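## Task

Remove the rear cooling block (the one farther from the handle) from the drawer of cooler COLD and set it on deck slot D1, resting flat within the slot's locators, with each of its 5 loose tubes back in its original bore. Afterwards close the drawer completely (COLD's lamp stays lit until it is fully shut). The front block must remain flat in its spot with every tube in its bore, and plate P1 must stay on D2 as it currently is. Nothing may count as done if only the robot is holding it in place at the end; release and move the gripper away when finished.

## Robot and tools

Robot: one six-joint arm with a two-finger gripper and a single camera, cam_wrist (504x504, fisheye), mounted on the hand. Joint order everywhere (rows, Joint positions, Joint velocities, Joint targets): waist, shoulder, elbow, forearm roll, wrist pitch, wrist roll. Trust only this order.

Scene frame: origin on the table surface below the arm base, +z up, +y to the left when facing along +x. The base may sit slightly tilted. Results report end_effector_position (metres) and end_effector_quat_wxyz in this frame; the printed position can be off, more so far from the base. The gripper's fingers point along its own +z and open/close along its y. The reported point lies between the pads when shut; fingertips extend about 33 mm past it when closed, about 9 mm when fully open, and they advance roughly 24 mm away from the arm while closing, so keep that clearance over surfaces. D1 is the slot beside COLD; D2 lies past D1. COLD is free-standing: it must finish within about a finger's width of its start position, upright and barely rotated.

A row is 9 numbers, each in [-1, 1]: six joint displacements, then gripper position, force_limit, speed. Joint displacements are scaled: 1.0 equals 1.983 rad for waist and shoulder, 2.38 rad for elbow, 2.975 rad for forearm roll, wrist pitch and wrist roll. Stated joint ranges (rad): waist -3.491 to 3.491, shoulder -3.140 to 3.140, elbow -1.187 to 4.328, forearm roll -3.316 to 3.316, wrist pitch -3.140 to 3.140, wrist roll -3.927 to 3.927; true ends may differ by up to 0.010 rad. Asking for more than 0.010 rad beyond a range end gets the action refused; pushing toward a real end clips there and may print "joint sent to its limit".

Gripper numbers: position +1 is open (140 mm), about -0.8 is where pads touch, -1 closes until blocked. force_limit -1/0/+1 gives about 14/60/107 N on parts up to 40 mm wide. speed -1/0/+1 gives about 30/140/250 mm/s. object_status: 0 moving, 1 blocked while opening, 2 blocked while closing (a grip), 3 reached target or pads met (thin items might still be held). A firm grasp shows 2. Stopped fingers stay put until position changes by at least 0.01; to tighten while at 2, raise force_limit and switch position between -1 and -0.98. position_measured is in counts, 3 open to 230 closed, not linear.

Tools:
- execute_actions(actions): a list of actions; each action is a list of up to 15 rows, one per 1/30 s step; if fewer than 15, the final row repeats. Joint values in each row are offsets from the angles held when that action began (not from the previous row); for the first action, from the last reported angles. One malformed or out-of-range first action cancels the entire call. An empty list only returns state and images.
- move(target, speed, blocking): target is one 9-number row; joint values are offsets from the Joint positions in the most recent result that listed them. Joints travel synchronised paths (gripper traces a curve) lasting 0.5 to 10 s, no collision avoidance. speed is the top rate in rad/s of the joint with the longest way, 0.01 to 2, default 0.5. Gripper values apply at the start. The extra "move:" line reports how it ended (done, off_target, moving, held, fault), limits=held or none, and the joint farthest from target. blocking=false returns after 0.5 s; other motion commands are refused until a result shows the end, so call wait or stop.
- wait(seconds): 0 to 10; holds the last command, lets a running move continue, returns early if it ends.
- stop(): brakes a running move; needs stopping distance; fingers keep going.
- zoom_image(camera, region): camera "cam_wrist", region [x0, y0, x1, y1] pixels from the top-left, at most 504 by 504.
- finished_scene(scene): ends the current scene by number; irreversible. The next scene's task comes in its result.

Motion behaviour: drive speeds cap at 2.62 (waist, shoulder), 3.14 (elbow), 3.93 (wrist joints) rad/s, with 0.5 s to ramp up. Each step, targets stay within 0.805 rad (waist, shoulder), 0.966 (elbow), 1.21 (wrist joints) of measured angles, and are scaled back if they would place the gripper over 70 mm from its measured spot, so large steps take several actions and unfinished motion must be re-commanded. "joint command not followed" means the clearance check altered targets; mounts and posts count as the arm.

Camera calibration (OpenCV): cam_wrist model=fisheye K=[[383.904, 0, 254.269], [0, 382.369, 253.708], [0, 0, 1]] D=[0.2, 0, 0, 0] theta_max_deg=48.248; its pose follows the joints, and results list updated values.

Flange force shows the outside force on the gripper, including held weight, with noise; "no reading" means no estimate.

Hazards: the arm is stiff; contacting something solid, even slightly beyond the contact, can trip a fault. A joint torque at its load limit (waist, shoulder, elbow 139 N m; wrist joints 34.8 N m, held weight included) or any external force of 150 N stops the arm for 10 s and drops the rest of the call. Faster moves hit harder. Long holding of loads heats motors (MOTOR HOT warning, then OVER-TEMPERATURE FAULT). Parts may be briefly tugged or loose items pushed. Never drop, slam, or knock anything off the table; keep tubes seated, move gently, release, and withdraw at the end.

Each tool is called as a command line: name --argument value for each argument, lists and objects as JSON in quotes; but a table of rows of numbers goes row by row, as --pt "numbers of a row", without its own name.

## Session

execute_actions --actions '[]'

Scene clock: 0.00 s.
end_effector_position=(+0.6260, +0.0037, +0.1100) position_measured=3 object_status=3 end_effector_quat_wxyz=(-0.175, +0.332, +0.797, +0.473)
Joint names: [waist, shoulder, elbow, forearm roll, wrist pitch, wrist roll]
Joint positions: [-0.64   0.703  0.407 -1.4   -1.876 -1.41 ]
Joint velocities: [-0.  0. -0.  0.  0.  0.]
Flange force (N, the push that the arm receives, along the gripper's own x y z axes): no reading
Joint targets: [-0.640 0.703 0.407 -1.400 -1.876 -1.410]
camera_calibration (this result's frames):
cam_wrist: T_world_to_cam=[[0.793107, 0.271508, 0.54522, -0.557157], [0.575676, -0.626531, -0.525411, -0.290368], [0.198944, 0.730577, -0.653207, 0.129559], [0, 0, 0, 1]] pos_world=[0.583268, -0.125305, 0.23584]

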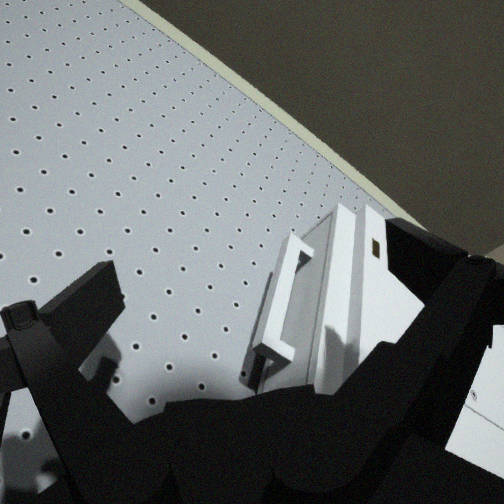

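Raising clear first, then moving to the overview pose.

move --target '[0,-0.2,0,0,0,0,1,0,0]'

move --target '[0.1024,-0.1757,0.2668,0.3728,-0.1274,0.392,1,0,0]' --speed 1

Scene clock: 1.87 s.
end_effector_position=(+0.6938, +0.1017, +0.2772) position_measured=3 object_status=3 end_effector_quat_wxyz=(-0.087, +0.178, +0.877, +0.438)
Joint names: [waist, shoulder, elbow, forearm roll, wrist pitch, wrist roll]
Joint positions: [-0.64   0.307  0.407 -1.4   -1.876 -1.41 ]
Joint velocities: [ 0.    -0.002  0.001 -0.     0.    -0.   ]
Flange force (N, the push that the arm receives, along the gripper's own x y z axes): [2.3 3.0 -1.8]
Joint targets: [-0.640 0.307 0.407 -1.400 -1.876 -1.410]
move: done; limits=none; farthest joint: the shoulder, 0.001 radians from its target (0.397 radians at the start)
camera_calibration (this result's frames):
cam_wrist: T_world_to_cam=[[0.519434, 0.508518, 0.68673, -0.602106], [0.821581, -0.518151, -0.237748, -0.441552], [0.23493, 0.687699, -0.686934, 0.142452], [0, 0, 0, 1]] pos_world=[0.642059, -0.0205729, 0.406361]

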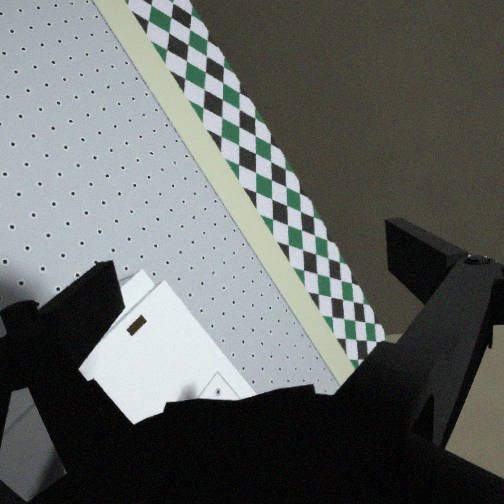

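Scene clock: 3.67 s.
end_effector_position=(+0.6244, +0.0257, +0.6379) position_measured=3 object_status=3 end_effector_quat_wxyz=(-0.149, -0.580, +0.799, -0.057)
Joint names: [waist, shoulder, elbow, forearm roll, wrist pitch, wrist roll]
Joint positions: [-0.437 -0.041  1.042 -0.291 -2.255 -0.243]
Joint velocities: [-0.    -0.001  0.     0.002 -0.     0.001]
Flange force (N, the push that the arm receives, along the gripper's own x y z axes): no reading
Joint targets: [-0.437 -0.042 1.042 -0.291 -2.255 -0.243]
move: done; limits=none; farthest joint: the waist, 0.000 radians from its target (0.203 radians at the start)
camera_calibration (this result's frames):
cam_wrist: T_world_to_cam=[[-0.890327, 0.453504, 0.0406413, 0.518706], [0.451618, 0.890922, -0.0479582, -0.264433], [-0.0579575, -0.0243441, -0.998022, 0.858444], [0, 0, 0, 1]] pos_world=[0.630994, 0.0212512, 0.822983]

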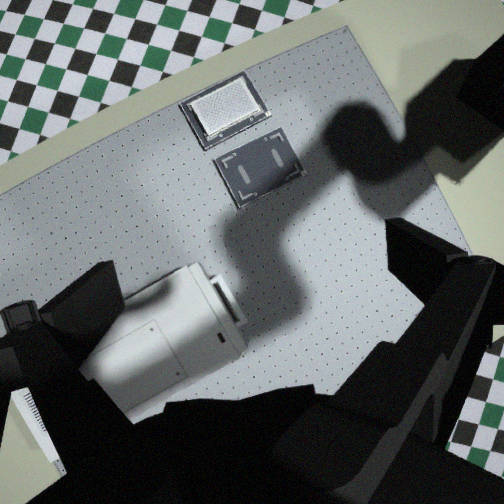

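move --target '[0.2118,-0.0852,-0.4807,-0.0165,0.4024,-0.4158,1,0,0]' --speed 1

zoom_image --camera "cam_wrist" --region '[120,200,400,400]'

Scene clock: 6.67 s.
end_effector_position=(+0.6294, +0.0645, +0.2013) position_measured=3 object_status=3 end_effector_quat_wxyz=(-0.001, -0.043, +0.999, -0.001)
Joint names: [waist, shoulder, elbow, forearm roll, wrist pitch, wrist roll]
Joint positions: [-0.017 -0.21  -0.102 -0.34  -1.058 -1.48 ]
Joint velocities: [ 0.     0.001 -0.003 -0.001  0.001 -0.001]
Flange force (N, the push that the arm receives, along the gripper's own x y z axes): [3.5 2.3 -3.2]
Joint targets: [-0.017 -0.210 -0.102 -0.340 -1.058 -1.480]
move: done; limits=none; farthest joint: the waist, 0.000 radians from its target (0.420 radians at the start)
camera_calibration (this result's frames):
cam_wrist: T_world_to_cam=[[0.0615211, 0.998103, 0.00217127, -0.103175], [0.962277, -0.0598902, 0.265397, -0.645374], [0.265023, -0.0142381, -0.964137, 0.213188], [0, 0, 0, 1]] pos_world=[0.570876, 0.0673633, 0.377046]

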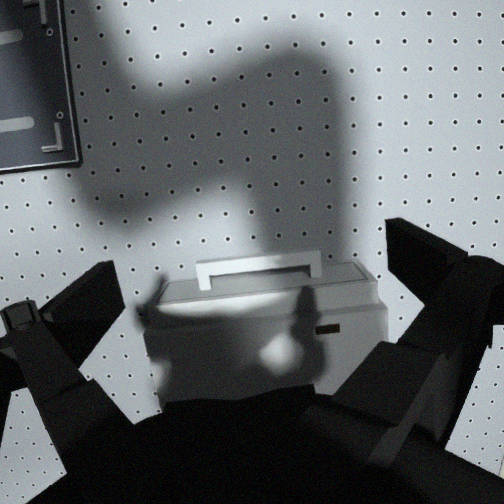

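Region (120, 200, 400, 400) of cam_wrist's 504x504 image, scaled by 1.800, with more detail than that image has; it fills the top 360 rows of this view, and the rest is white.

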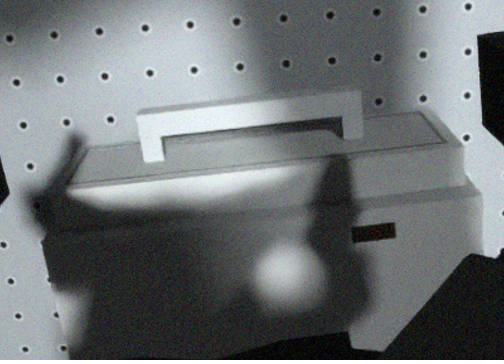

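move --target '[0.0461,0.1578,0.0229,-0.0003,0.0926,-0.0121,1,0,0]' --speed 0.25

Scene clock: 10.57 s.
end_effector_position=(+0.6658, +0.0651, +0.0385) position_measured=3 object_status=3 end_effector_quat_wxyz=(-0.000, -0.026, +1.000, -0.001)
Joint names: [waist, shoulder, elbow, forearm roll, wrist pitch, wrist roll]
Joint positions: [ 0.075  0.102 -0.048 -0.341 -0.783 -1.516]
Joint velocities: [0.    0.001 0.001 0.001 0.001 0.   ]
Flange force (N, the push that the arm receives, along the gripper's own x y z axes): [-2.2 -2.5 -3.1]
Joint targets: [0.075 0.103 -0.048 -0.341 -0.783 -1.516]
move: done; limits=none; farthest joint: the shoulder, 0.001 radians from its target (0.313 radians at the start)
camera_calibration (this result's frames):
cam_wrist: T_world_to_cam=[[0.0965869, 0.995323, 0.00157137, -0.128787], [0.959164, -0.0934995, 0.266948, -0.63296], [0.265847, -0.0242765, -0.96371, 0.0467036], [0, 0, 0, 1]] pos_world=[0.607136, 0.0701372, 0.214179]

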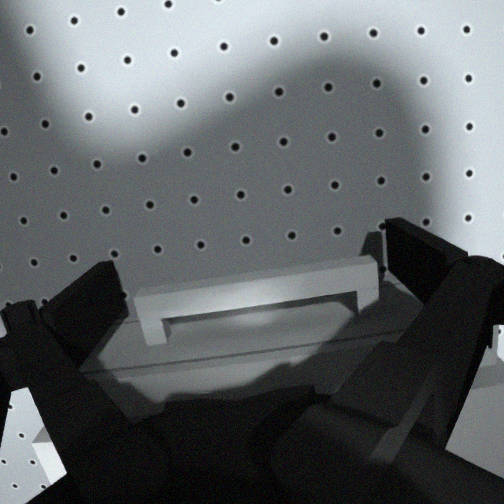

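move --target '[0.0016,-0.0005,-0.0005,0.0009,0,0.0045,1,-0.5,-0.5]' --speed 0.05

move --target '[0,0,0,0,0,0,-1,-0.5,-0.5]'

Scene clock: 11.80 s.
end_effector_position=(+0.6653, +0.0664, +0.0384) position_measured=3 object_status=3 end_effector_quat_wxyz=(-0.001, -0.034, +0.999, -0.002)
Joint names: [waist, shoulder, elbow, forearm roll, wrist pitch, wrist roll]
Joint positions: [ 0.078  0.101 -0.049 -0.338 -0.783 -1.503]
Joint velocities: [ 0.    -0.    -0.004  0.     0.     0.001]
Flange force (N, the push that the arm receives, along the gripper's own x y z axes): [-0.1 -1.2 -5.4]
Joint targets: [0.078 0.101 -0.049 -0.338 -0.783 -1.503]
move: done; limits=none; farthest joint: the waist, 0.000 radians from its target (0.004 radians at the start)
camera_calibration (this result's frames):
cam_wrist: T_world_to_cam=[[0.0791039, 0.996865, 0.00132149, -0.118481], [0.960983, -0.0766089, 0.265787, -0.634554], [0.265056, -0.0197549, -0.964031, 0.047014], [0, 0, 0, 1]] pos_world=[0.606706, 0.0704258, 0.214136]

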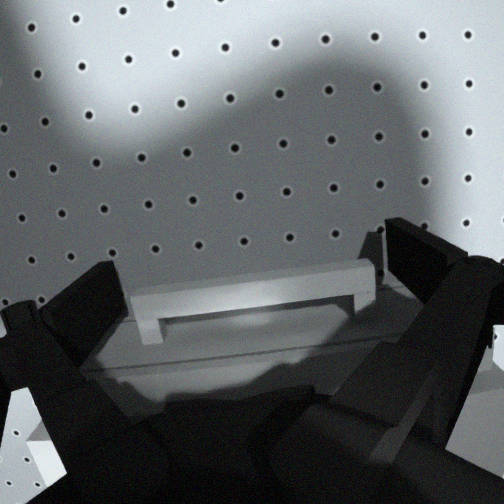

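Scene clock: 12.47 s.
end_effector_position=(+0.6653, +0.0664, +0.0385) position_measured=61 object_status=2 end_effector_quat_wxyz=(-0.001, -0.034, +0.999, -0.002)
Joint names: [waist, shoulder, elbow, forearm roll, wrist pitch, wrist roll]
Joint positions: [ 0.078  0.101 -0.049 -0.338 -0.783 -1.503]
Joint velocities: [ 0.     0.001  0.001 -0.001  0.    -0.   ]
Flange force (N, the push that the arm receives, along the gripper's own x y z axes): [4.3 3.1 -15.6]
Joint targets: [0.078 0.101 -0.049 -0.338 -0.783 -1.503]
move: done; limits=none; farthest joint: the waist, 0.000 radians from its target (0.000 radians at the start)
camera_calibration (this result's frames):
cam_wrist: T_world_to_cam=[[0.0790083, 0.996873, 0.00136615, -0.118469], [0.960986, -0.0765283, 0.265798, -0.634586], [0.265072, -0.0196874, -0.964028, 0.0470742], [0, 0, 0, 1]] pos_world=[0.60671, 0.0704611, 0.214214]

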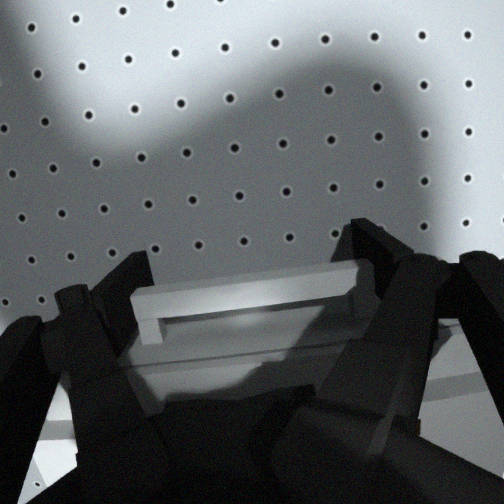

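move --target '[0.0124,-0.0497,-0.0768,-0.004,0.0297,0.003,-1,-0.5,-0.5]' --speed 0.08

Scene clock: 15.47 s.
end_effector_position=(+0.6057, +0.0630, +0.0391) position_measured=61 object_status=2 end_effector_quat_wxyz=(-0.001, -0.034, +0.999, -0.001)
Joint names: [waist, shoulder, elbow, forearm roll, wrist pitch, wrist roll]
Joint positions: [ 0.102  0.003 -0.232 -0.35  -0.694 -1.494]
Joint velocities: [ 0.    -0.001 -0.002  0.     0.001 -0.   ]
Flange force (N, the push that the arm receives, along the gripper's own x y z axes): [2.4 9.2 15.1]
Joint targets: [0.102 0.003 -0.232 -0.350 -0.694 -1.494]
move: done; limits=none; farthest joint: the waist, 0.000 radians from its target (0.025 radians at the start)
camera_calibration (this result's frames):
cam_wrist: T_world_to_cam=[[0.0792223, 0.996855, 0.00211696, -0.110537], [0.960717, -0.0769167, 0.266657, -0.577567], [0.265981, -0.0190913, -0.963789, 0.0627821], [0, 0, 0, 1]] pos_world=[0.546937, 0.0669639, 0.214755]

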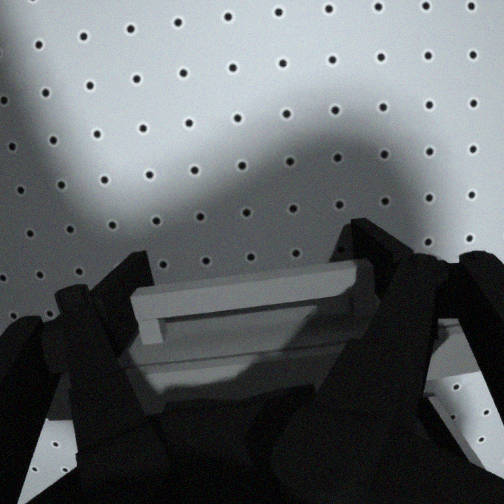

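move --target '[0.0166,-0.0469,-0.0734,-0.0025,0.0296,-0.0024,-1,-0.5,-0.5]' --speed 0.09

Scene clock: 20.70 s.
end_effector_position=(+0.5455, +0.0595, +0.0385) position_measured=61 object_status=2 end_effector_quat_wxyz=(-0.000, -0.032, +0.999, -0.001)
Joint names: [waist, shoulder, elbow, forearm roll, wrist pitch, wrist roll]
Joint positions: [ 0.135 -0.09  -0.406 -0.357 -0.606 -1.501]
Joint velocities: [ 0.    -0.001 -0.002 -0.     0.001 -0.   ]
Flange force (N, the push that the arm receives, along the gripper's own x y z axes): [-5.6 25.5 -22.3]
Joint targets: [0.135 -0.090 -0.406 -0.357 -0.606 -1.501]
move: done; limits=none; farthest joint: the waist, 0.000 radians from its target (0.033 radians at the start)
camera_calibration (this result's frames):
cam_wrist: T_world_to_cam=[[0.08427, 0.99644, 0.00242627, -0.104982], [0.960174, -0.0818534, 0.267144, -0.519293], [0.266391, -0.0201826, -0.963654, 0.0779592], [0, 0, 0, 1]] pos_world=[0.486691, 0.0636758, 0.214106]

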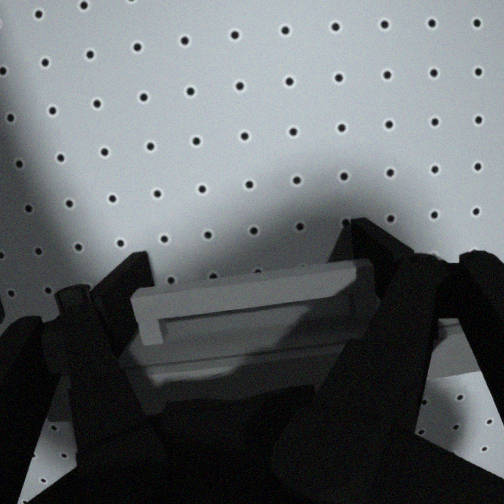

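move --target '[0,0,0,0,0,0,1,-0.5,0]'

Scene clock: 21.80 s.
end_effector_position=(+0.5455, +0.0595, +0.0385) position_measured=3 object_status=3 end_effector_quat_wxyz=(-0.000, -0.032, +0.999, -0.001)
Joint names: [waist, shoulder, elbow, forearm roll, wrist pitch, wrist roll]
Joint positions: [ 0.135 -0.09  -0.406 -0.357 -0.606 -1.501]
Joint velocities: [-0. -0. -0.  0. -0. -0.]
Flange force (N, the push that the arm receives, along the gripper's own x y z axes): [1.1 -1.0 -6.8]
Joint targets: [0.135 -0.090 -0.406 -0.357 -0.606 -1.501]
move: done; limits=none; farthest joint: the waist, 0.000 radians from its target (0.000 radians at the start)
camera_calibration (this result's frames):
cam_wrist: T_world_to_cam=[[0.084263, 0.996441, 0.00243932, -0.104987], [0.960166, -0.0818495, 0.267176, -0.519304], [0.266424, -0.0201709, -0.963645, 0.0779524], [0, 0, 0, 1]] pos_world=[0.486696, 0.0636804, 0.21412]

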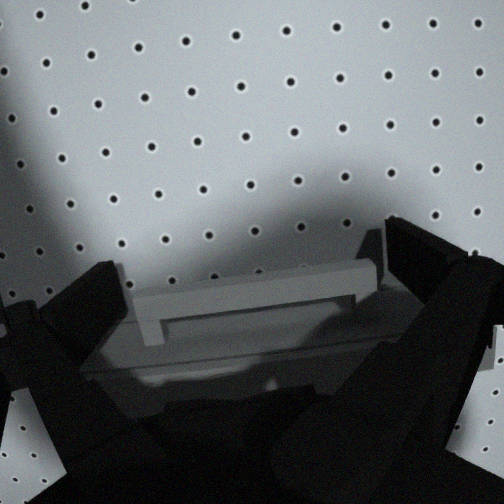

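move --target '[0.0014,-0.0005,-0.0004,0.001,0,-0.0017,1,-0.5,-0.5]' --speed 0.05

move --target '[0,0,0,0,0,0,-1,-0.7,-0.5]'

move --target '[0.0263,-0.0507,-0.0756,0.004,0.0303,-0.0114,-1,-0.7,-0.5]' --speed 0.09

move --target '[0,0,0,0,0,0,1,-0.5,0]'

Scene clock: 23.47 s.
end_effector_position=(+0.5452, +0.0603, +0.0385) position_measured=3 object_status=3 end_effector_quat_wxyz=(-0.001, -0.032, +1.000, -0.001)
Joint names: [waist, shoulder, elbow, forearm roll, wrist pitch, wrist roll]
Joint positions: [ 0.138 -0.091 -0.407 -0.354 -0.606 -1.506]
Joint velocities: [ 0.001 -0.    -0.     0.    -0.    -0.001]
Flange force (N, the push that the arm receives, along the gripper's own x y z axes): [-1.0 -0.4 -4.4]
Joint targets: [0.138 -0.091 -0.407 -0.354 -0.606 -1.506]
move: done; limits=none; farthest joint: the waist, 0.000 radians from its target (0.003 radians at the start)
camera_calibration (this result's frames):
cam_wrist: T_world_to_cam=[[0.0847518, 0.9964, 0.0022249, -0.10607], [0.960361, -0.0822812, 0.266338, -0.51897], [0.265562, -0.0204359, -0.963877, 0.0785897], [0, 0, 0, 1]] pos_world=[0.486518, 0.0645926, 0.214208]

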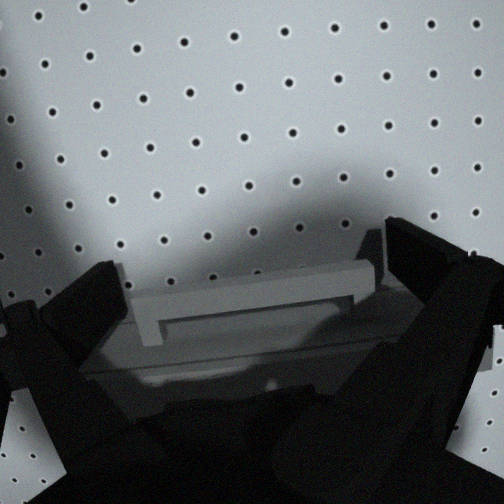

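Scene clock: 24.10 s.
end_effector_position=(+0.5452, +0.0604, +0.0386) position_measured=60 object_status=2 end_effector_quat_wxyz=(-0.001, -0.032, +1.000, -0.001)
Joint names: [waist, shoulder, elbow, forearm roll, wrist pitch, wrist roll]
Joint positions: [ 0.138 -0.091 -0.407 -0.354 -0.606 -1.506]
Joint velocities: [ 0.    -0.001  0.001  0.     0.     0.   ]
Flange force (N, the push that the arm receives, along the gripper's own x y z axes): [0.5 -1.1 -13.5]
Joint targets: [0.138 -0.091 -0.407 -0.354 -0.606 -1.506]
move: done; limits=none; farthest joint: the waist, 0.000 radians from its target (0.000 radians at the start)
camera_calibration (this result's frames):
cam_wrist: T_world_to_cam=[[0.0847356, 0.996401, 0.00224243, -0.106078], [0.960361, -0.0822702, 0.266341, -0.51898], [0.265567, -0.0204151, -0.963876, 0.0786157], [0, 0, 0, 1]] pos_world=[0.48652, 0.0646043, 0.21424]

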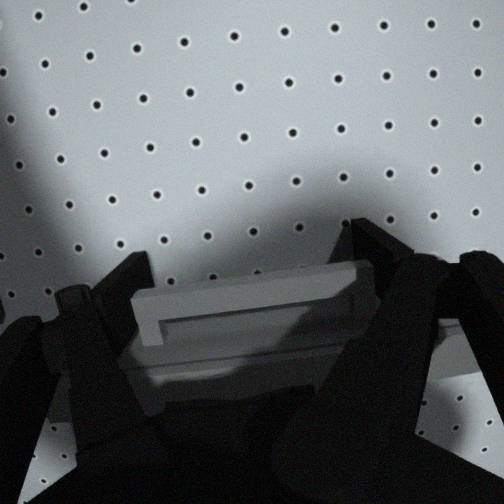

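Scene clock: 26.43 s.
end_effector_position=(+0.4822, +0.0579, +0.0392) position_measured=60 object_status=2 end_effector_quat_wxyz=(-0.001, -0.032, +0.999, -0.001)
Joint names: [waist, shoulder, elbow, forearm roll, wrist pitch, wrist roll]
Joint positions: [ 0.19  -0.192 -0.587 -0.343 -0.516 -1.54 ]
Joint velocities: [-0.    -0.001 -0.002  0.002  0.001 -0.   ]
Flange force (N, the push that the arm receives, along the gripper's own x y z axes): no reading
Joint targets: [0.190 -0.192 -0.587 -0.343 -0.516 -1.540]
move: done; limits=none; farthest joint: the waist, 0.000 radians from its target (0.052 radians at the start)
camera_calibration (this result's frames):
cam_wrist: T_world_to_cam=[[0.0831954, 0.996531, 0.00212427, -0.0975704], [0.960792, -0.0807772, 0.265242, -0.459112], [0.264493, -0.0200259, -0.96418, 0.0963916], [0, 0, 0, 1]] pos_world=[0.423734, 0.0620765, 0.214922]

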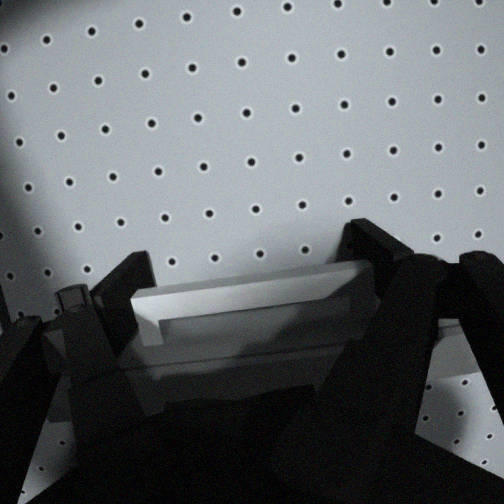

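Scene clock: 26.93 s.
end_effector_position=(+0.4823, +0.0579, +0.0393) position_measured=3 object_status=3 end_effector_quat_wxyz=(-0.001, -0.032, +0.999, -0.001)
Joint names: [waist, shoulder, elbow, forearm roll, wrist pitch, wrist roll]
Joint positions: [ 0.19  -0.192 -0.587 -0.342 -0.516 -1.54 ]
Joint velocities: [ 0.001  0.002 -0.001 -0.001  0.     0.   ]
Flange force (N, the push that the arm receives, along the gripper's own x y z axes): no reading
Joint targets: [0.190 -0.192 -0.587 -0.343 -0.516 -1.540]
move: done; limits=none; farthest joint: the forearm roll, 0.001 radians from its target (0.000 radians at the start)
camera_calibration (this result's frames):
cam_wrist: T_world_to_cam=[[0.0828987, 0.996556, 0.00209228, -0.0974398], [0.960759, -0.0804782, 0.265455, -0.459242], [0.264709, -0.0199957, -0.964121, 0.0963495], [0, 0, 0, 1]] pos_world=[0.423793, 0.0620718, 0.215004]

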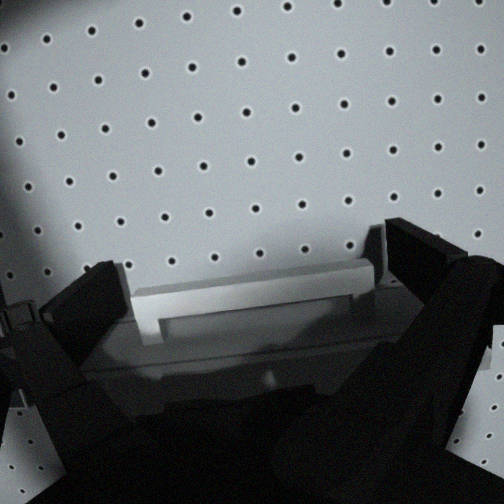

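move --target '[0,0,0,0,0,0,-1,-0.7,-0.5]'

move --target '[0.0177,-0.0262,-0.0395,0.0066,0.0166,-0.0128,-1,-0.7,-0.5]' --speed 0.08

move --target '[0.0215,-0.0264,-0.0398,0.0103,0.0175,-0.0182,-1,-0.7,-0.5]' --speed 0.06

move --target '[0,0,0,0,0,0,1,-0.5,0]'

move --target '[-0.02,-0.115,0,0.015,-0.075,-0.005,1,0,0]' --speed 0.3

Scene clock: 28.57 s.
end_effector_position=(+0.4822, +0.0579, +0.0392) position_measured=60 object_status=2 end_effector_quat_wxyz=(-0.001, -0.032, +0.999, -0.001)
Joint names: [waist, shoulder, elbow, forearm roll, wrist pitch, wrist roll]
Joint positions: [ 0.19  -0.192 -0.587 -0.343 -0.516 -1.54 ]
Joint velocities: [-0.    -0.001 -0.001 -0.    -0.     0.   ]
Flange force (N, the push that the arm receives, along the gripper's own x y z axes): no reading
Joint targets: [0.190 -0.192 -0.587 -0.342 -0.516 -1.540]
move: done; limits=none; farthest joint: the forearm roll, 0.001 radians from its target (0.001 radians at the start)
camera_calibration (this result's frames):
cam_wrist: T_world_to_cam=[[0.0831863, 0.996532, 0.00216629, -0.0975903], [0.960768, -0.0807778, 0.265328, -0.459147], [0.264583, -0.0199904, -0.964156, 0.0963722], [0, 0, 0, 1]] pos_world=[0.423753, 0.0620895, 0.214954]

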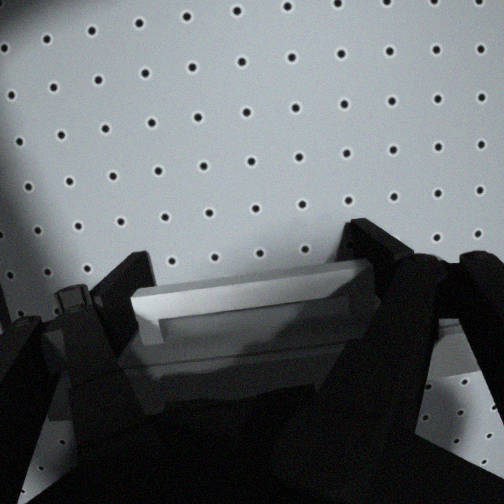

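Scene clock: 30.07 s.
end_effector_position=(+0.4502, +0.0559, +0.0393) position_measured=60 object_status=2 end_effector_quat_wxyz=(-0.002, -0.032, +0.999, -0.002)
Joint names: [waist, shoulder, elbow, forearm roll, wrist pitch, wrist roll]
Joint positions: [ 0.225 -0.244 -0.681 -0.323 -0.467 -1.578]
Joint velocities: [ 0.001 -0.    -0.002  0.     0.001 -0.001]
Flange force (N, the push that the arm receives, along the gripper's own x y z axes): no reading
Joint targets: [0.225 -0.244 -0.681 -0.323 -0.467 -1.578]
move: done; limits=none; farthest joint: the waist, 0.000 radians from its target (0.035 radians at the start)
camera_calibration (this result's frames):
cam_wrist: T_world_to_cam=[[0.0836099, 0.996498, 0.000763411, -0.092998], [0.960933, -0.0808287, 0.264714, -0.428581], [0.263849, -0.0213992, -0.964327, 0.105281], [0, 0, 0, 1]] pos_world=[0.391835, 0.0602836, 0.215048]

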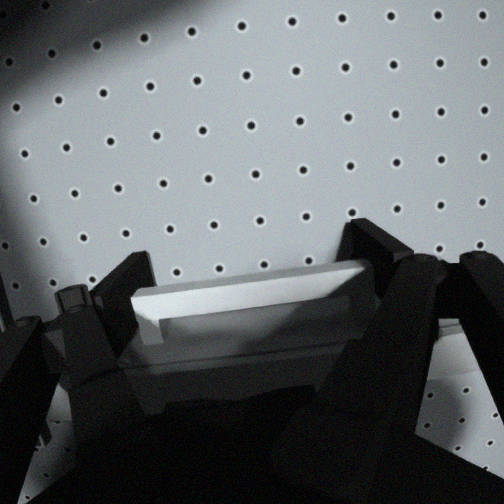

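Scene clock: 31.97 s.
end_effector_position=(+0.4196, +0.0544, +0.0392) position_measured=123 object_status=0 end_effector_quat_wxyz=(-0.001, -0.033, +0.999, -0.002)
Joint names: [waist, shoulder, elbow, forearm roll, wrist pitch, wrist roll]
Joint positions: [ 0.268 -0.296 -0.775 -0.292 -0.415 -1.632]
Joint velocities: [ 0.001  0.    -0.002 -0.    -0.    -0.001]
Flange force (N, the push that the arm receives, along the gripper's own x y z axes): no reading
Joint targets: [0.268 -0.296 -0.776 -0.292 -0.415 -1.632]
move: done; limits=none; farthest joint: the waist, 0.000 radians from its target (0.042 radians at the start)
camera_calibration (this result's frames):
cam_wrist: T_world_to_cam=[[0.0826952, 0.996574, 0.00117423, -0.0885978], [0.960829, -0.0800418, 0.265331, -0.399371], [0.264516, -0.0208133, -0.964157, 0.112918], [0, 0, 0, 1]] pos_world=[0.361185, 0.0586781, 0.21494]

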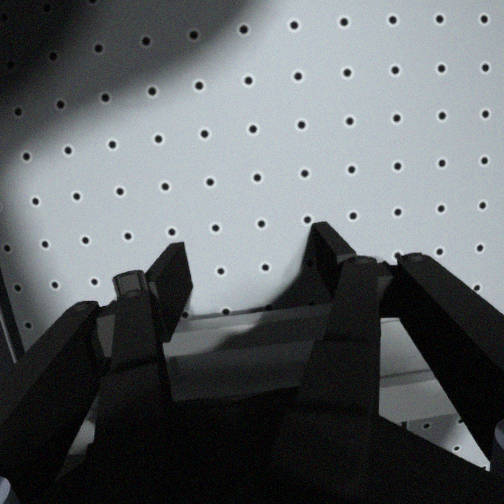

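Scene clock: 32.73 s.
end_effector_position=(+0.4196, +0.0544, +0.0392) position_measured=3 object_status=3 end_effector_quat_wxyz=(-0.001, -0.033, +0.999, -0.002)
Joint names: [waist, shoulder, elbow, forearm roll, wrist pitch, wrist roll]
Joint positions: [ 0.268 -0.296 -0.775 -0.292 -0.415 -1.632]
Joint velocities: [ 0.     0.    -0.    -0.001 -0.     0.   ]
Flange force (N, the push that the arm receives, along the gripper's own x y z axes): no reading
Joint targets: [0.268 -0.296 -0.775 -0.292 -0.415 -1.632]
move: done; limits=none; farthest joint: the waist, 0.000 radians from its target (0.000 radians at the start)
camera_calibration (this result's frames):
cam_wrist: T_world_to_cam=[[0.0827096, 0.996573, 0.00116968, -0.0886008], [0.96083, -0.0800546, 0.265324, -0.399365], [0.264508, -0.020821, -0.964159, 0.112921], [0, 0, 0, 1]] pos_world=[0.361182, 0.0586772, 0.214938]

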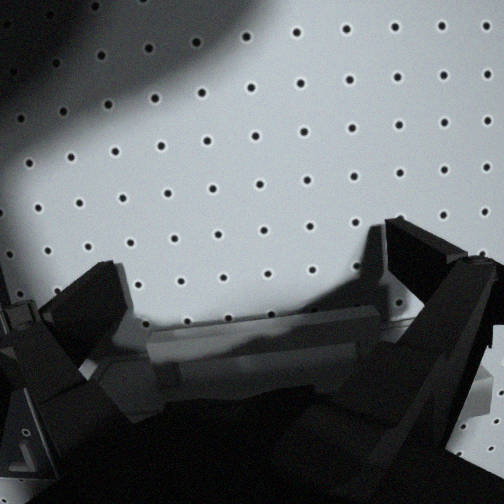

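Scene clock: 33.93 s.
end_effector_position=(+0.4225, +0.0565, +0.1130) position_measured=3 object_status=3 end_effector_quat_wxyz=(+0.002, -0.044, +0.999, +0.002)
Joint names: [waist, shoulder, elbow, forearm roll, wrist pitch, wrist roll]
Joint positions: [ 0.228 -0.524 -0.775 -0.248 -0.638 -1.647]
Joint velocities: [ 0.    -0.001 -0.003  0.001 -0.001 -0.   ]
Flange force (N, the push that the arm receives, along the gripper's own x y z axes): no reading
Joint targets: [0.228 -0.524 -0.775 -0.248 -0.638 -1.647]
move: done; limits=none; farthest joint: the waist, 0.000 radians from its target (0.039 radians at the start)
camera_calibration (this result's frames):
cam_wrist: T_world_to_cam=[[0.0590102, 0.998218, 0.00883311, -0.0819799], [0.960987, -0.0592001, 0.270183, -0.423355], [0.270224, -0.00745504, -0.962769, 0.179996], [0, 0, 0, 1]] pos_world=[0.363037, 0.058113, 0.288402]

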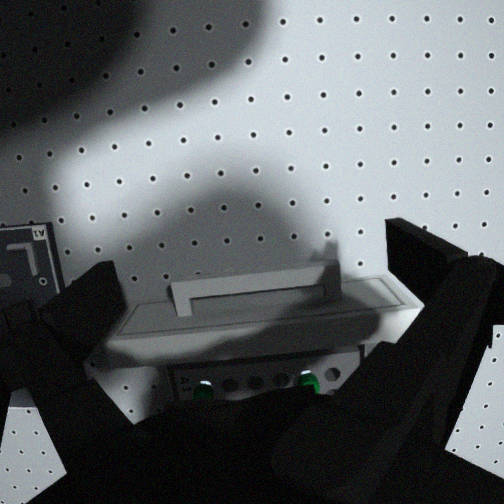

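move --target '[-0.1236,0.1583,0.2828,-0.0309,-0.1412,0.5704,0.46,0,0]' --speed 1

zoom_image --camera "cam_wrist" --region '[100,90,380,340]'

Scene clock: 36.87 s.
end_effector_position=(+0.6295, +0.0643, +0.2014) position_measured=71 object_status=3 end_effector_quat_wxyz=(+0.002, +0.723, -0.691, +0.000)
Joint names: [waist, shoulder, elbow, forearm roll, wrist pitch, wrist roll]
Joint positions: [-0.017 -0.21  -0.102 -0.339 -1.058  0.05 ]
Joint velocities: [-0.    -0.    -0.001 -0.001 -0.     0.001]
Flange force (N, the push that the arm receives, along the gripper's own x y z axes): [1.1 2.4 -3.8]
Joint targets: [-0.017 -0.210 -0.102 -0.339 -1.058 0.050]
move: done; limits=none; farthest joint: the waist, 0.000 radians from its target (0.245 radians at the start)
camera_calibration (this result's frames):
cam_wrist: T_world_to_cam=[[-0.994748, 0.102145, 0.00659255, 0.618661], [0.100238, 0.959095, 0.264743, -0.168217], [0.0207192, 0.264014, -0.964296, 0.349131], [0, 0, 0, 1]] pos_world=[0.62504, 0.00596801, 0.377121]

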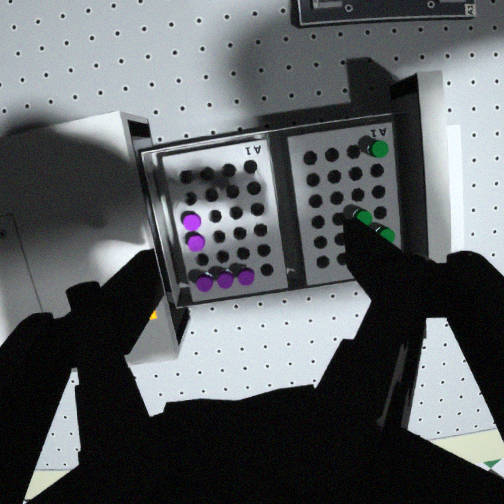

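Region (100, 90, 380, 340) of cam_wrist's 504x504 image, scaled by 1.800, with more detail than that image has; it fills the top 450 rows of this view, and the rest is white.

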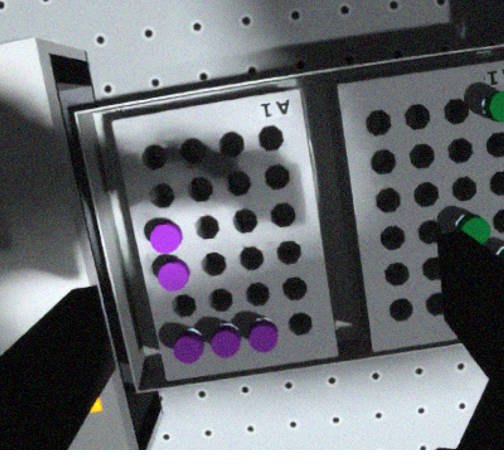

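move --target '[0.0298,0.0729,0.0071,0.0039,0.0474,-0.0003,0.3,0,0]' --speed 0.3

Scene clock: 39.33 s.
end_effector_position=(+0.6515, +0.0690, +0.1240) position_measured=91 object_status=3 end_effector_quat_wxyz=(+0.001, +0.728, -0.685, +0.000)
Joint names: [waist, shoulder, elbow, forearm roll, wrist pitch, wrist roll]
Joint positions: [ 0.042 -0.066 -0.085 -0.328 -0.917  0.049]
Joint velocities: [0.001 0.002 0.001 0.001 0.001 0.   ]
Flange force (N, the push that the arm receives, along the gripper's own x y z axes): [1.9 0.2 -6.6]
Joint targets: [0.042 -0.066 -0.085 -0.328 -0.917 0.049]
move: done; limits=none; farthest joint: the waist, 0.000 radians from its target (0.059 radians at the start)
camera_calibration (this result's frames):
cam_wrist: T_world_to_cam=[[-0.996239, 0.0864707, 0.00555391, 0.642716], [0.0848447, 0.960478, 0.265109, -0.144498], [0.0175897, 0.264583, -0.964202, 0.274822], [0, 0, 0, 1]] pos_world=[0.647724, 0.0104976, 0.299722]

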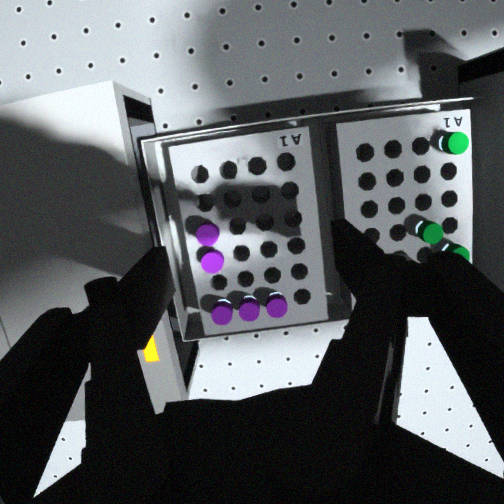

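move --target '[-0.0048,0.001,0.0008,-0.0027,-0.0004,0.0044,0.3,0,0]' --speed 0.1

move --target '[0.0095,0.029,-0.0025,-0.001,0.0215,0.0008,0.3,0,0]' --speed 0.05

Scene clock: 40.97 s.
end_effector_position=(+0.6520, +0.0657, +0.1244) position_measured=91 object_status=3 end_effector_quat_wxyz=(+0.000, +0.729, -0.685, +0.001)
Joint names: [waist, shoulder, elbow, forearm roll, wrist pitch, wrist roll]
Joint positions: [ 0.033 -0.064 -0.083 -0.336 -0.918  0.062]
Joint velocities: [-0.001 -0.     0.    -0.001 -0.     0.001]
Flange force (N, the push that the arm receives, along the gripper's own x y z axes): [2.8 0.9 -4.6]
Joint targets: [0.033 -0.064 -0.083 -0.336 -0.918 0.062]
move: done; limits=none; farthest joint: the waist, 0.000 radians from its target (0.010 radians at the start)
camera_calibration (this result's frames):
cam_wrist: T_world_to_cam=[[-0.996327, 0.0855385, 0.00383245, 0.64384], [0.0834678, 0.960278, 0.266269, -0.14078], [0.0190961, 0.265611, -0.963891, 0.274959], [0, 0, 0, 1]] pos_world=[0.647975, 0.00708214, 0.300049]

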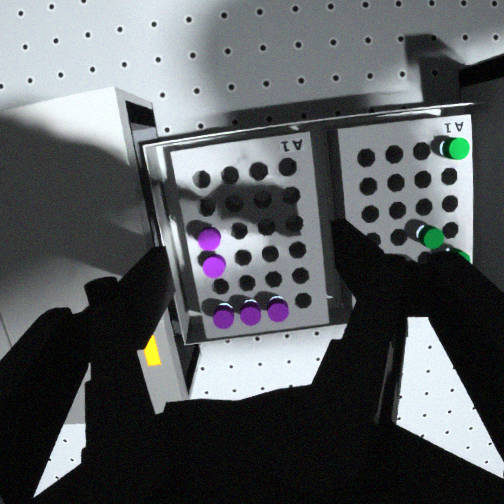

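Scene clock: 42.53 s.
end_effector_position=(+0.6522, +0.0645, +0.0892) position_measured=91 object_status=3 end_effector_quat_wxyz=(+0.001, +0.728, -0.685, +0.000)
Joint names: [waist, shoulder, elbow, forearm roll, wrist pitch, wrist roll]
Joint positions: [ 0.051 -0.007 -0.089 -0.339 -0.854  0.064]
Joint velocities: [-0.     0.001  0.     0.001  0.001 -0.   ]
Flange force (N, the push that the arm receives, along the gripper's own x y z axes): [1.3 2.9 -4.0]
Joint targets: [0.051 -0.006 -0.089 -0.339 -0.854 0.064]
move: done; limits=none; farthest joint: the waist, 0.000 radians from its target (0.019 radians at the start)
camera_calibration (this result's frames):
cam_wrist: T_world_to_cam=[[-0.996196, 0.086936, 0.00591148, 0.643945], [0.0853787, 0.96029, 0.265618, -0.131458], [0.017415, 0.265112, -0.96406, 0.242498], [0, 0, 0, 1]] pos_world=[0.648496, 0.00596651, 0.264894]

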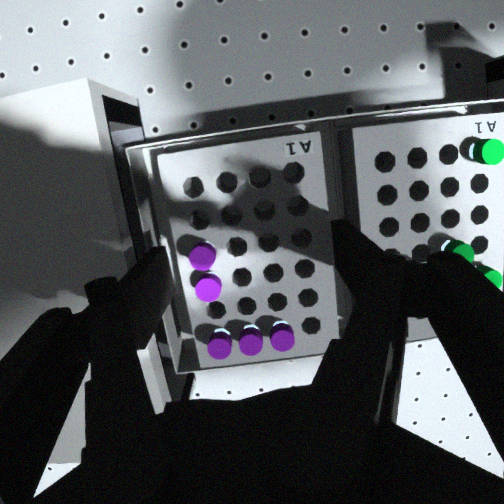

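zoom_image --camera "cam_wrist" --region '[110,170,390,330]'

Region (110, 170, 390, 330) of cam_wrist's 504x504 image, scaled by 1.800, with more detail than that image has; it fills the top 288 rows of this view, and the rest is white.

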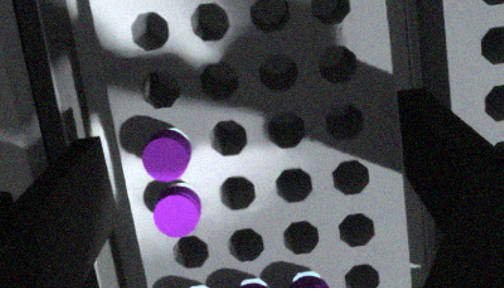

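move --target '[0.0002,-0.0008,-0.0013,0,0.0005,0,0.34,0,-0.5]' --speed 0.05

move --target '[0.004,0.0125,-0.0007,-0.0004,0.0093,0.0004,0.34,0,-0.5]' --speed 0.02

Scene clock: 44.43 s.
end_effector_position=(+0.6512, +0.0644, +0.0891) position_measured=86 object_status=3 end_effector_quat_wxyz=(+0.001, +0.728, -0.685, +0.000)
Joint names: [waist, shoulder, elbow, forearm roll, wrist pitch, wrist roll]
Joint positions: [ 0.052 -0.008 -0.092 -0.339 -0.853  0.064]
Joint velocities: [ 0.     0.    -0.001 -0.     0.     0.001]
Flange force (N, the push that the arm receives, along the gripper's own x y z axes): [1.2 2.0 -5.6]
Joint targets: [0.052 -0.008 -0.092 -0.339 -0.853 0.064]
move: done; limits=none; farthest joint: the shoulder, 0.001 radians from its target (0.002 radians at the start)
camera_calibration (this result's frames):
cam_wrist: T_world_to_cam=[[-0.996189, 0.087015, 0.00597415, 0.642951], [0.0854734, 0.960311, 0.265513, -0.131293], [0.0173666, 0.265012, -0.964089, 0.242481], [0, 0, 0, 1]] pos_world=[0.647512, 0.00587497, 0.264792]

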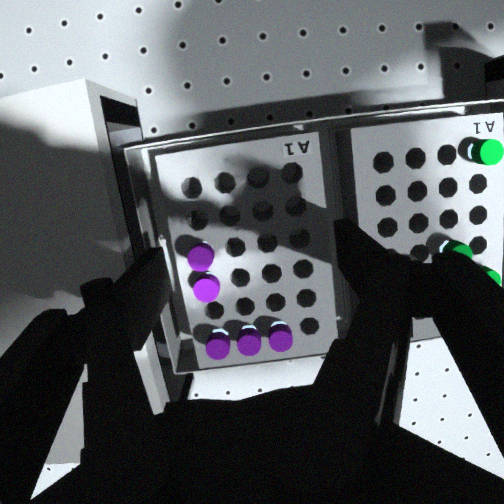

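Scene clock: 46.03 s.
end_effector_position=(+0.6513, +0.0639, +0.0743) position_measured=86 object_status=3 end_effector_quat_wxyz=(+0.001, +0.728, -0.685, +0.000)
Joint names: [waist, shoulder, elbow, forearm roll, wrist pitch, wrist roll]
Joint positions: [ 0.06   0.017 -0.094 -0.34  -0.825  0.065]
Joint velocities: [0.    0.001 0.001 0.    0.001 0.   ]
Flange force (N, the push that the arm receives, along the gripper's own x y z axes): [2.9 0.1 -4.3]
Joint targets: [0.060 0.017 -0.094 -0.340 -0.825 0.065]
move: done; limits=none; farthest joint: the waist, 0.000 radians from its target (0.008 radians at the start)
camera_calibration (this result's frames):
cam_wrist: T_world_to_cam=[[-0.996181, 0.0871179, 0.00582635, 0.643126], [0.0855438, 0.960461, 0.264946, -0.1269], [0.0174856, 0.264433, -0.964246, 0.228329], [0, 0, 0, 1]] pos_world=[0.647533, 0.00547704, 0.25004]

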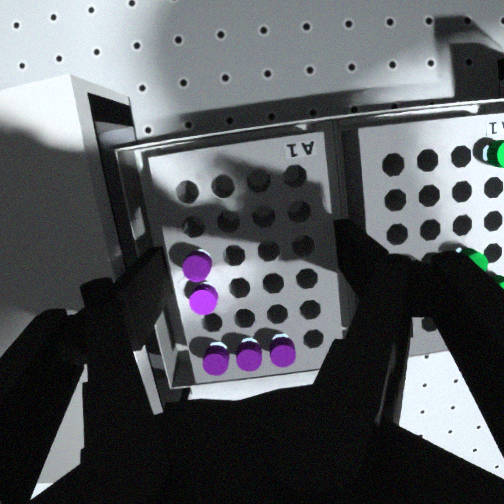

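move --target '[0.0014,0.0042,-0.0002,-0.0001,0.0031,0.0001,0.34,0,-0.5]' --speed 0.01

zoom_image --camera "cam_wrist" --region '[110,170,390,330]'

Scene clock: 47.77 s.
end_effector_position=(+0.6512, +0.0638, +0.0693) position_measured=86 object_status=3 end_effector_quat_wxyz=(+0.002, +0.728, -0.685, +0.000)
Joint names: [waist, shoulder, elbow, forearm roll, wrist pitch, wrist roll]
Joint positions: [ 0.063  0.025 -0.095 -0.34  -0.816  0.066]
Joint velocities: [ 0.001  0.001  0.001 -0.001  0.001 -0.   ]
Flange force (N, the push that the arm receives, along the gripper's own x y z axes): [-1.4 2.3 -4.5]
Joint targets: [0.063 0.025 -0.095 -0.340 -0.816 0.066]
move: done; limits=none; farthest joint: the waist, 0.000 radians from its target (0.003 radians at the start)
camera_calibration (this result's frames):
cam_wrist: T_world_to_cam=[[-0.996187, 0.0870538, 0.00580178, 0.643125], [0.0854797, 0.960532, 0.264712, -0.125422], [0.0174714, 0.264198, -0.96431, 0.223624], [0, 0, 0, 1]] pos_world=[0.647486, 0.00540421, 0.245112]

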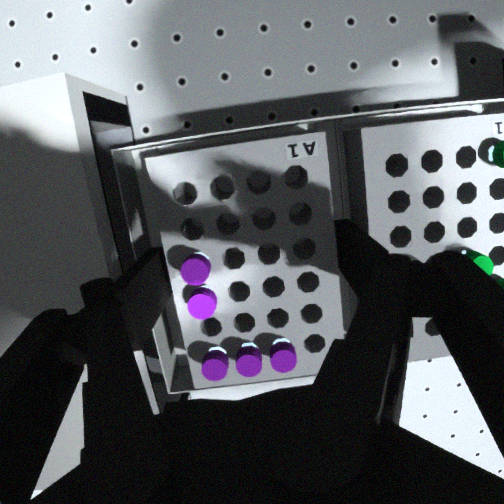

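Region (110, 170, 390, 330) of cam_wrist's 504x504 image, scaled by 1.800, with more detail than that image has; it fills the top 288 rows of this view, and the rest is white.

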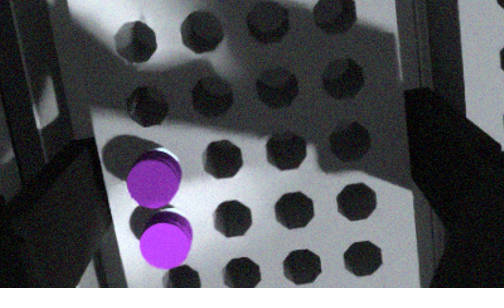

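The fingers are entering the gaps without contact. Continuing down.

move --target '[0.0014,0.0042,-0.0002,-0.0001,0.0031,0.0001,0.34,0,-0.5]' --speed 0.01

move --target '[0.0022,0.0067,-0.0003,-0.0002,0.005,0.0002,0.34,0,-0.5]' --speed 0.012

Scene clock: 49.63 s.
end_effector_position=(+0.6513, +0.0637, +0.0646) position_measured=86 object_status=3 end_effector_quat_wxyz=(+0.001, +0.728, -0.685, +0.001)
Joint names: [waist, shoulder, elbow, forearm roll, wrist pitch, wrist roll]
Joint positions: [ 0.065  0.033 -0.095 -0.34  -0.807  0.066]
Joint velocities: [ 0.     0.003 -0.     0.001  0.001  0.   ]
Flange force (N, the push that the arm receives, along the gripper's own x y z axes): [-6.7 33.4 -90.0]
Joint targets: [0.065 0.033 -0.095 -0.341 -0.807 0.066]
move: done; limits=none; farthest joint: the waist, 0.001 radians from its target (0.003 radians at the start)
camera_calibration (this result's frames):
cam_wrist: T_world_to_cam=[[-0.996209, 0.0868229, 0.00543752, 0.643268], [0.0851651, 0.960624, 0.264478, -0.123881], [0.0177393, 0.263938, -0.964376, 0.218919], [0, 0, 0, 1]] pos_world=[0.647496, 0.00537142, 0.240387]

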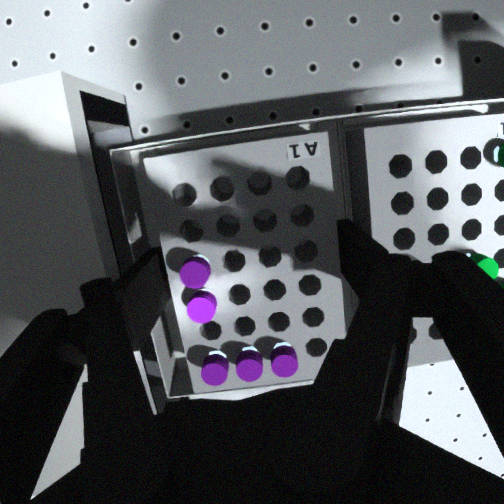

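Scene clock: 59.93 s.
end_effector_position=(+0.6513, +0.0638, +0.0656) position_measured=86 object_status=3 end_effector_quat_wxyz=(+0.001, +0.728, -0.685, +0.001)
Joint names: [waist, shoulder, elbow, forearm roll, wrist pitch, wrist roll]
Joint positions: [ 0.065  0.031 -0.095 -0.34  -0.809  0.066]
Joint velocities: [ 0.    -0.     0.001  0.     0.     0.   ]
Flange force (N, the push that the arm receives, along the gripper's own x y z axes): [2.7 12.3 -32.5]
Joint targets: [0.065 0.031 -0.095 -0.340 -0.809 0.066]
FORCE FAULT: contact force on the arm reached its limit, and the arm stopped for 10 seconds. The contact can be on any part of the arm, not only on its tool. That time counts as 20 of the actions that you can send in this scene. The arm's remaining commands of this call were not run. The arm holds still and accepts commands again. Move the arm away from the contact; if what it grips holds it there, let go first. Pushing or pulling that hard again can fault the arm again.
move: fault; limits=none; farthest joint: the wrist pitch, 0.017 radians from its target (0.015 radians at the start)
camera_calibration (this result's frames):
cam_wrist: T_world_to_cam=[[-0.996222, 0.0866666, 0.00554289, 0.643248], [0.0850401, 0.960603, 0.264594, -0.124142], [0.0176069, 0.264065, -0.964344, 0.219921], [0, 0, 0, 1]] pos_world=[0.647503, 0.00542953, 0.241361]

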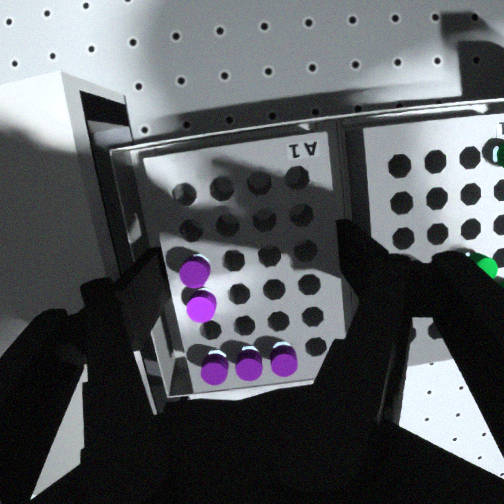

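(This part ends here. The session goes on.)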